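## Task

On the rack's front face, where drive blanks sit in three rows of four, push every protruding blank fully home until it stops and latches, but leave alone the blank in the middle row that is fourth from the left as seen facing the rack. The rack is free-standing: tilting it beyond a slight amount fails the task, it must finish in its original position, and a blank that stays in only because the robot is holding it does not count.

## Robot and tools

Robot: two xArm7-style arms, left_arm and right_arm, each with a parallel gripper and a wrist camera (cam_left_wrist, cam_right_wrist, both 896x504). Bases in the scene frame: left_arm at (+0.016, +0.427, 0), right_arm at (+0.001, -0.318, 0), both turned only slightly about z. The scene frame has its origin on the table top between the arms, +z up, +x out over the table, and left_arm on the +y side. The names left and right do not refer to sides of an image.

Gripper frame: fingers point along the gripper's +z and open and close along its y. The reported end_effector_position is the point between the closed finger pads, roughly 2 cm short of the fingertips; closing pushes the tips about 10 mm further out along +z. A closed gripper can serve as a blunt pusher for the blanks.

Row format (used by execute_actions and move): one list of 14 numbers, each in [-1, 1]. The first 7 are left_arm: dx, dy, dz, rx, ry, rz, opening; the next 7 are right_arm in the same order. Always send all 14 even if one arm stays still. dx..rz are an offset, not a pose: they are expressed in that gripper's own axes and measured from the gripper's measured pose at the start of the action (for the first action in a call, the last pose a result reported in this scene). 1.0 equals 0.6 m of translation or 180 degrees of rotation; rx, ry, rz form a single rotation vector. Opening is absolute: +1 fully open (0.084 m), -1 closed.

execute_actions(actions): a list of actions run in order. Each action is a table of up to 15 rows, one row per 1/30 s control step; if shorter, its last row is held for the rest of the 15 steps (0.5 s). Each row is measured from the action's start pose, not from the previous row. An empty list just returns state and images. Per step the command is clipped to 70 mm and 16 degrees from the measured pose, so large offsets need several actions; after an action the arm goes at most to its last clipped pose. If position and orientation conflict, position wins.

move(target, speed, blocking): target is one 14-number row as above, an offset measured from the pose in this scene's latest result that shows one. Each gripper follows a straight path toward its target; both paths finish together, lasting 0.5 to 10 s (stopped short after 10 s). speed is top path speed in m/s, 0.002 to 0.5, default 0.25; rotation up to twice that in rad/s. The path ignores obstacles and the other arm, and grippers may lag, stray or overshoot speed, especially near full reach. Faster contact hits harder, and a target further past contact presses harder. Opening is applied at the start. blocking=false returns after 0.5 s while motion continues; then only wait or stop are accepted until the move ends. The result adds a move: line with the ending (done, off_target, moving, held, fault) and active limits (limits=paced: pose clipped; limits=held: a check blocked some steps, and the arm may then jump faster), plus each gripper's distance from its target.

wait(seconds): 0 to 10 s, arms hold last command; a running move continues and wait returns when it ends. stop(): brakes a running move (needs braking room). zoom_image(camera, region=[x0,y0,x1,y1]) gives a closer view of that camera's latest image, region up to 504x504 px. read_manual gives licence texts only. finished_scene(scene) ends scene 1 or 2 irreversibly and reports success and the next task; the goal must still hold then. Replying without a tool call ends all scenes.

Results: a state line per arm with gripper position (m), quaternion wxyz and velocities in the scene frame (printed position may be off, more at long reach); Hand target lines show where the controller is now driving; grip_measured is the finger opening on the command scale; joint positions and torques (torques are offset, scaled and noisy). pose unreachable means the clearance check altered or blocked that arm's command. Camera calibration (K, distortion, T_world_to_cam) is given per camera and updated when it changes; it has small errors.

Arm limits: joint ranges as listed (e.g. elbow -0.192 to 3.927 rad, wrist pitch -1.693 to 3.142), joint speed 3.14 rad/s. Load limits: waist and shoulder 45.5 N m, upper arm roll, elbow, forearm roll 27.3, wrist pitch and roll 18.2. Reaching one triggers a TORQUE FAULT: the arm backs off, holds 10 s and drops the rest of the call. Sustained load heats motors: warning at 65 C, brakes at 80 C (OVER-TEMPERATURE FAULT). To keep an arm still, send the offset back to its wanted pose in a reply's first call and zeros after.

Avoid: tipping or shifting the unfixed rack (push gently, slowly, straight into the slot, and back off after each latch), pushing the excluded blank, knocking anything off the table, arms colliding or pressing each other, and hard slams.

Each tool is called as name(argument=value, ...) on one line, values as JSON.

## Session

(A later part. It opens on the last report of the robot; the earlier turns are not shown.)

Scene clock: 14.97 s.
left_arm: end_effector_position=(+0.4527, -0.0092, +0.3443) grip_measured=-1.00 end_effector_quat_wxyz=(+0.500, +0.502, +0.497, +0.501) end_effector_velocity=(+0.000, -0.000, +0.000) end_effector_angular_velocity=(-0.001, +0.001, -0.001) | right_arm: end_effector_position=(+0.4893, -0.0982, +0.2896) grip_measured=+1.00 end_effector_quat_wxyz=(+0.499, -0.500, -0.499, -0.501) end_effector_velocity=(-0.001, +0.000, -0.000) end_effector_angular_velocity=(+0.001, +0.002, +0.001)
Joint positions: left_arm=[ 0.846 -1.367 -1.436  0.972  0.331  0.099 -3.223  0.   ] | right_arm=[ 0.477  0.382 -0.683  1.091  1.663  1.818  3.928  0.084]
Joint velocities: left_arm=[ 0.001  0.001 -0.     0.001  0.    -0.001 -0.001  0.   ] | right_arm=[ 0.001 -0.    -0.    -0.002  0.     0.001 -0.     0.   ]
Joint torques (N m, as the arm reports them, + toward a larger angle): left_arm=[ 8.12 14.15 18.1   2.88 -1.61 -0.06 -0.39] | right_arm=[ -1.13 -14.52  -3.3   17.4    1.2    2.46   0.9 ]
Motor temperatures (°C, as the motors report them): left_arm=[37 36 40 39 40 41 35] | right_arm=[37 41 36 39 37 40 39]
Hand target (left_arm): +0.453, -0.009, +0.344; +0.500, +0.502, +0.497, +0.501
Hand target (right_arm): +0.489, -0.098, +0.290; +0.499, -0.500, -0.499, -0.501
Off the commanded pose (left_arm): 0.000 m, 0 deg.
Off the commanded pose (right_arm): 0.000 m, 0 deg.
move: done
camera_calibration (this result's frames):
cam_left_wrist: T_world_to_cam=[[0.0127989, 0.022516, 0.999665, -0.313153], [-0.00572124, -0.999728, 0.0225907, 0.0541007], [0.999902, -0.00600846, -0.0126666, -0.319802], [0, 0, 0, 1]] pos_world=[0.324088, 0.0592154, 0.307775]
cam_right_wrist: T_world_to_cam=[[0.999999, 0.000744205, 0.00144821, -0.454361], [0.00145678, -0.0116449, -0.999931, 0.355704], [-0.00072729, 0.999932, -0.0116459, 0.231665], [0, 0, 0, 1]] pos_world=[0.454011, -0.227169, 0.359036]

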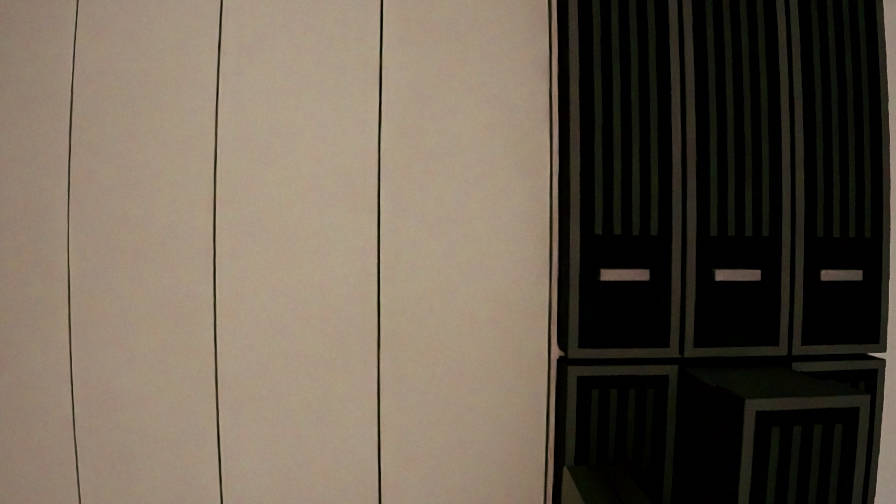

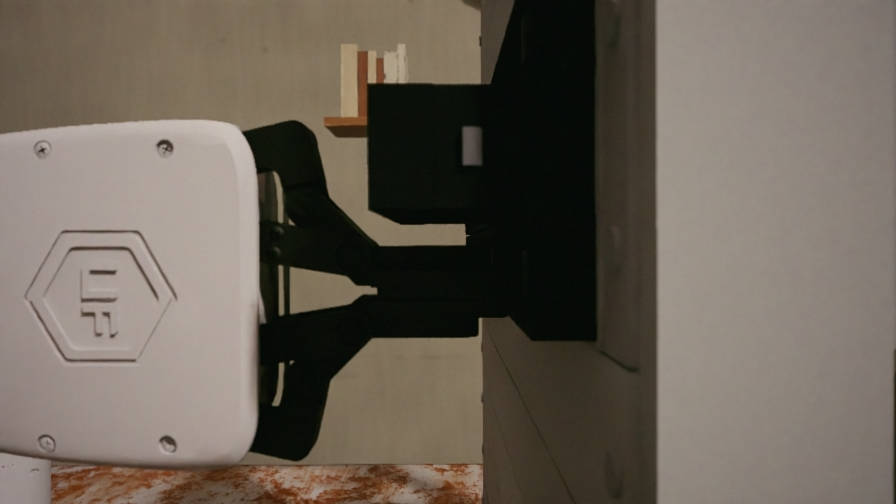

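It is seated and has stopped. I'll retract the left arm and release the brace.

move(target=[0,0,-0.13,0,0,0,-1, 0,0.022,0,0,0,0,1], speed=0.08)

Scene clock: 20.97 s.
left_arm: end_effector_position=(+0.3750, -0.0086, +0.3446) grip_measured=-1.00 end_effector_quat_wxyz=(+0.501, +0.501, +0.497, +0.501) end_effector_velocity=(-0.002, -0.001, -0.000) end_effector_angular_velocity=(-0.001, +0.001, -0.001) | right_arm: end_effector_position=(+0.5025, -0.0982, +0.2896) grip_measured=+1.00 end_effector_quat_wxyz=(+0.499, -0.500, -0.499, -0.501) end_effector_velocity=(+0.000, -0.000, +0.000) end_effector_angular_velocity=(-0.001, -0.001, +0.001)
Joint positions: left_arm=[ 0.587 -1.368 -1.411  0.857  0.327  0.242 -3.208  0.   ] | right_arm=[ 0.461  0.423 -0.676  1.143  1.682  1.832  3.945  0.084]
Joint velocities: left_arm=[-0.005 -0.    -0.001 -0.001 -0.002  0.003  0.     0.   ] | right_arm=[ 0.001  0.001 -0.001  0.002 -0.     0.001  0.    -0.   ]
Joint torques (N m, as the arm reports them, + toward a larger angle): left_arm=[ 2.03 12.18 18.15  3.41 -1.39 -0.08 -0.45] | right_arm=[ -1.12 -14.12  -3.75  19.11   2.58   1.06   0.84]
Motor temperatures (°C, as the motors report them): left_arm=[37 36 41 39 40 41 35] | right_arm=[37 41 36 39 37 40 39]
Hand target (left_arm): +0.375, -0.009, +0.345; +0.501, +0.502, +0.497, +0.501
Hand target (right_arm): +0.503, -0.098, +0.290; +0.499, -0.500, -0.499, -0.501
Off the commanded pose (left_arm): 0.001 m, 0 deg.
Off the commanded pose (right_arm): 0.000 m, 0 deg.
move: done
camera_calibration (this result's frames):
cam_left_wrist: T_world_to_cam=[[0.0127871, 0.0238482, 0.999634, -0.312482], [-0.00499327, -0.999702, 0.0239137, 0.0535043], [0.999906, -0.00529723, -0.0126642, -0.242079], [0, 0, 0, 1]] pos_world=[0.246319, 0.0596581, 0.308022]
cam_right_wrist: T_world_to_cam=[[0.999999, 0.000817933, 0.00148894, -0.467518], [0.0014984, -0.0116912, -0.999931, 0.355696], [-0.000800468, 0.999931, -0.0116924, 0.231749], [0, 0, 0, 1]] pos_world=[0.46717, -0.227192, 0.359078]

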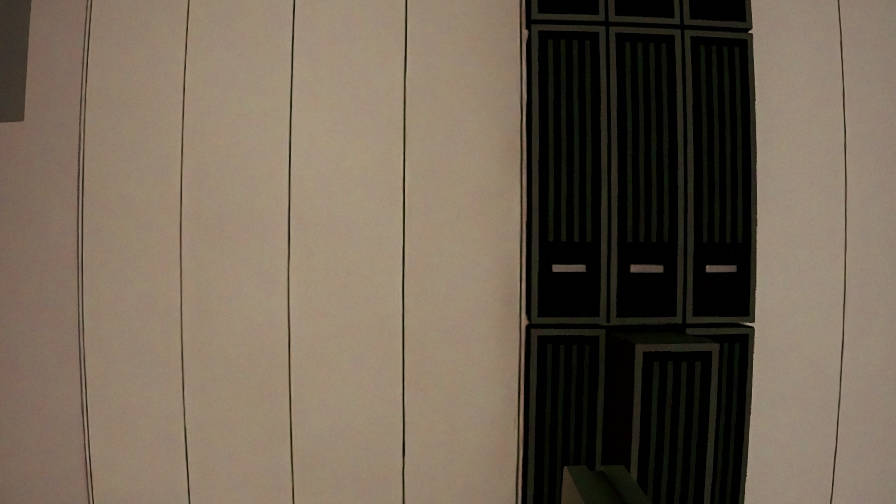

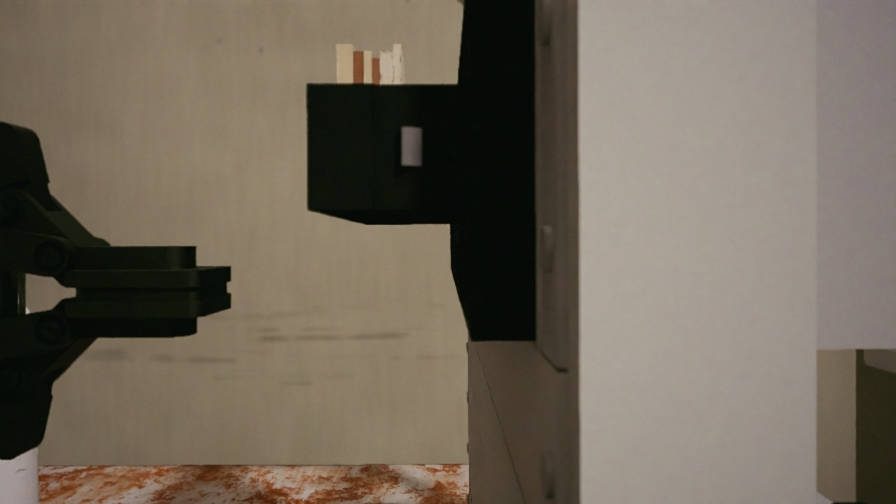

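finished_scene(scene=2)

The scene is finished: the task was done.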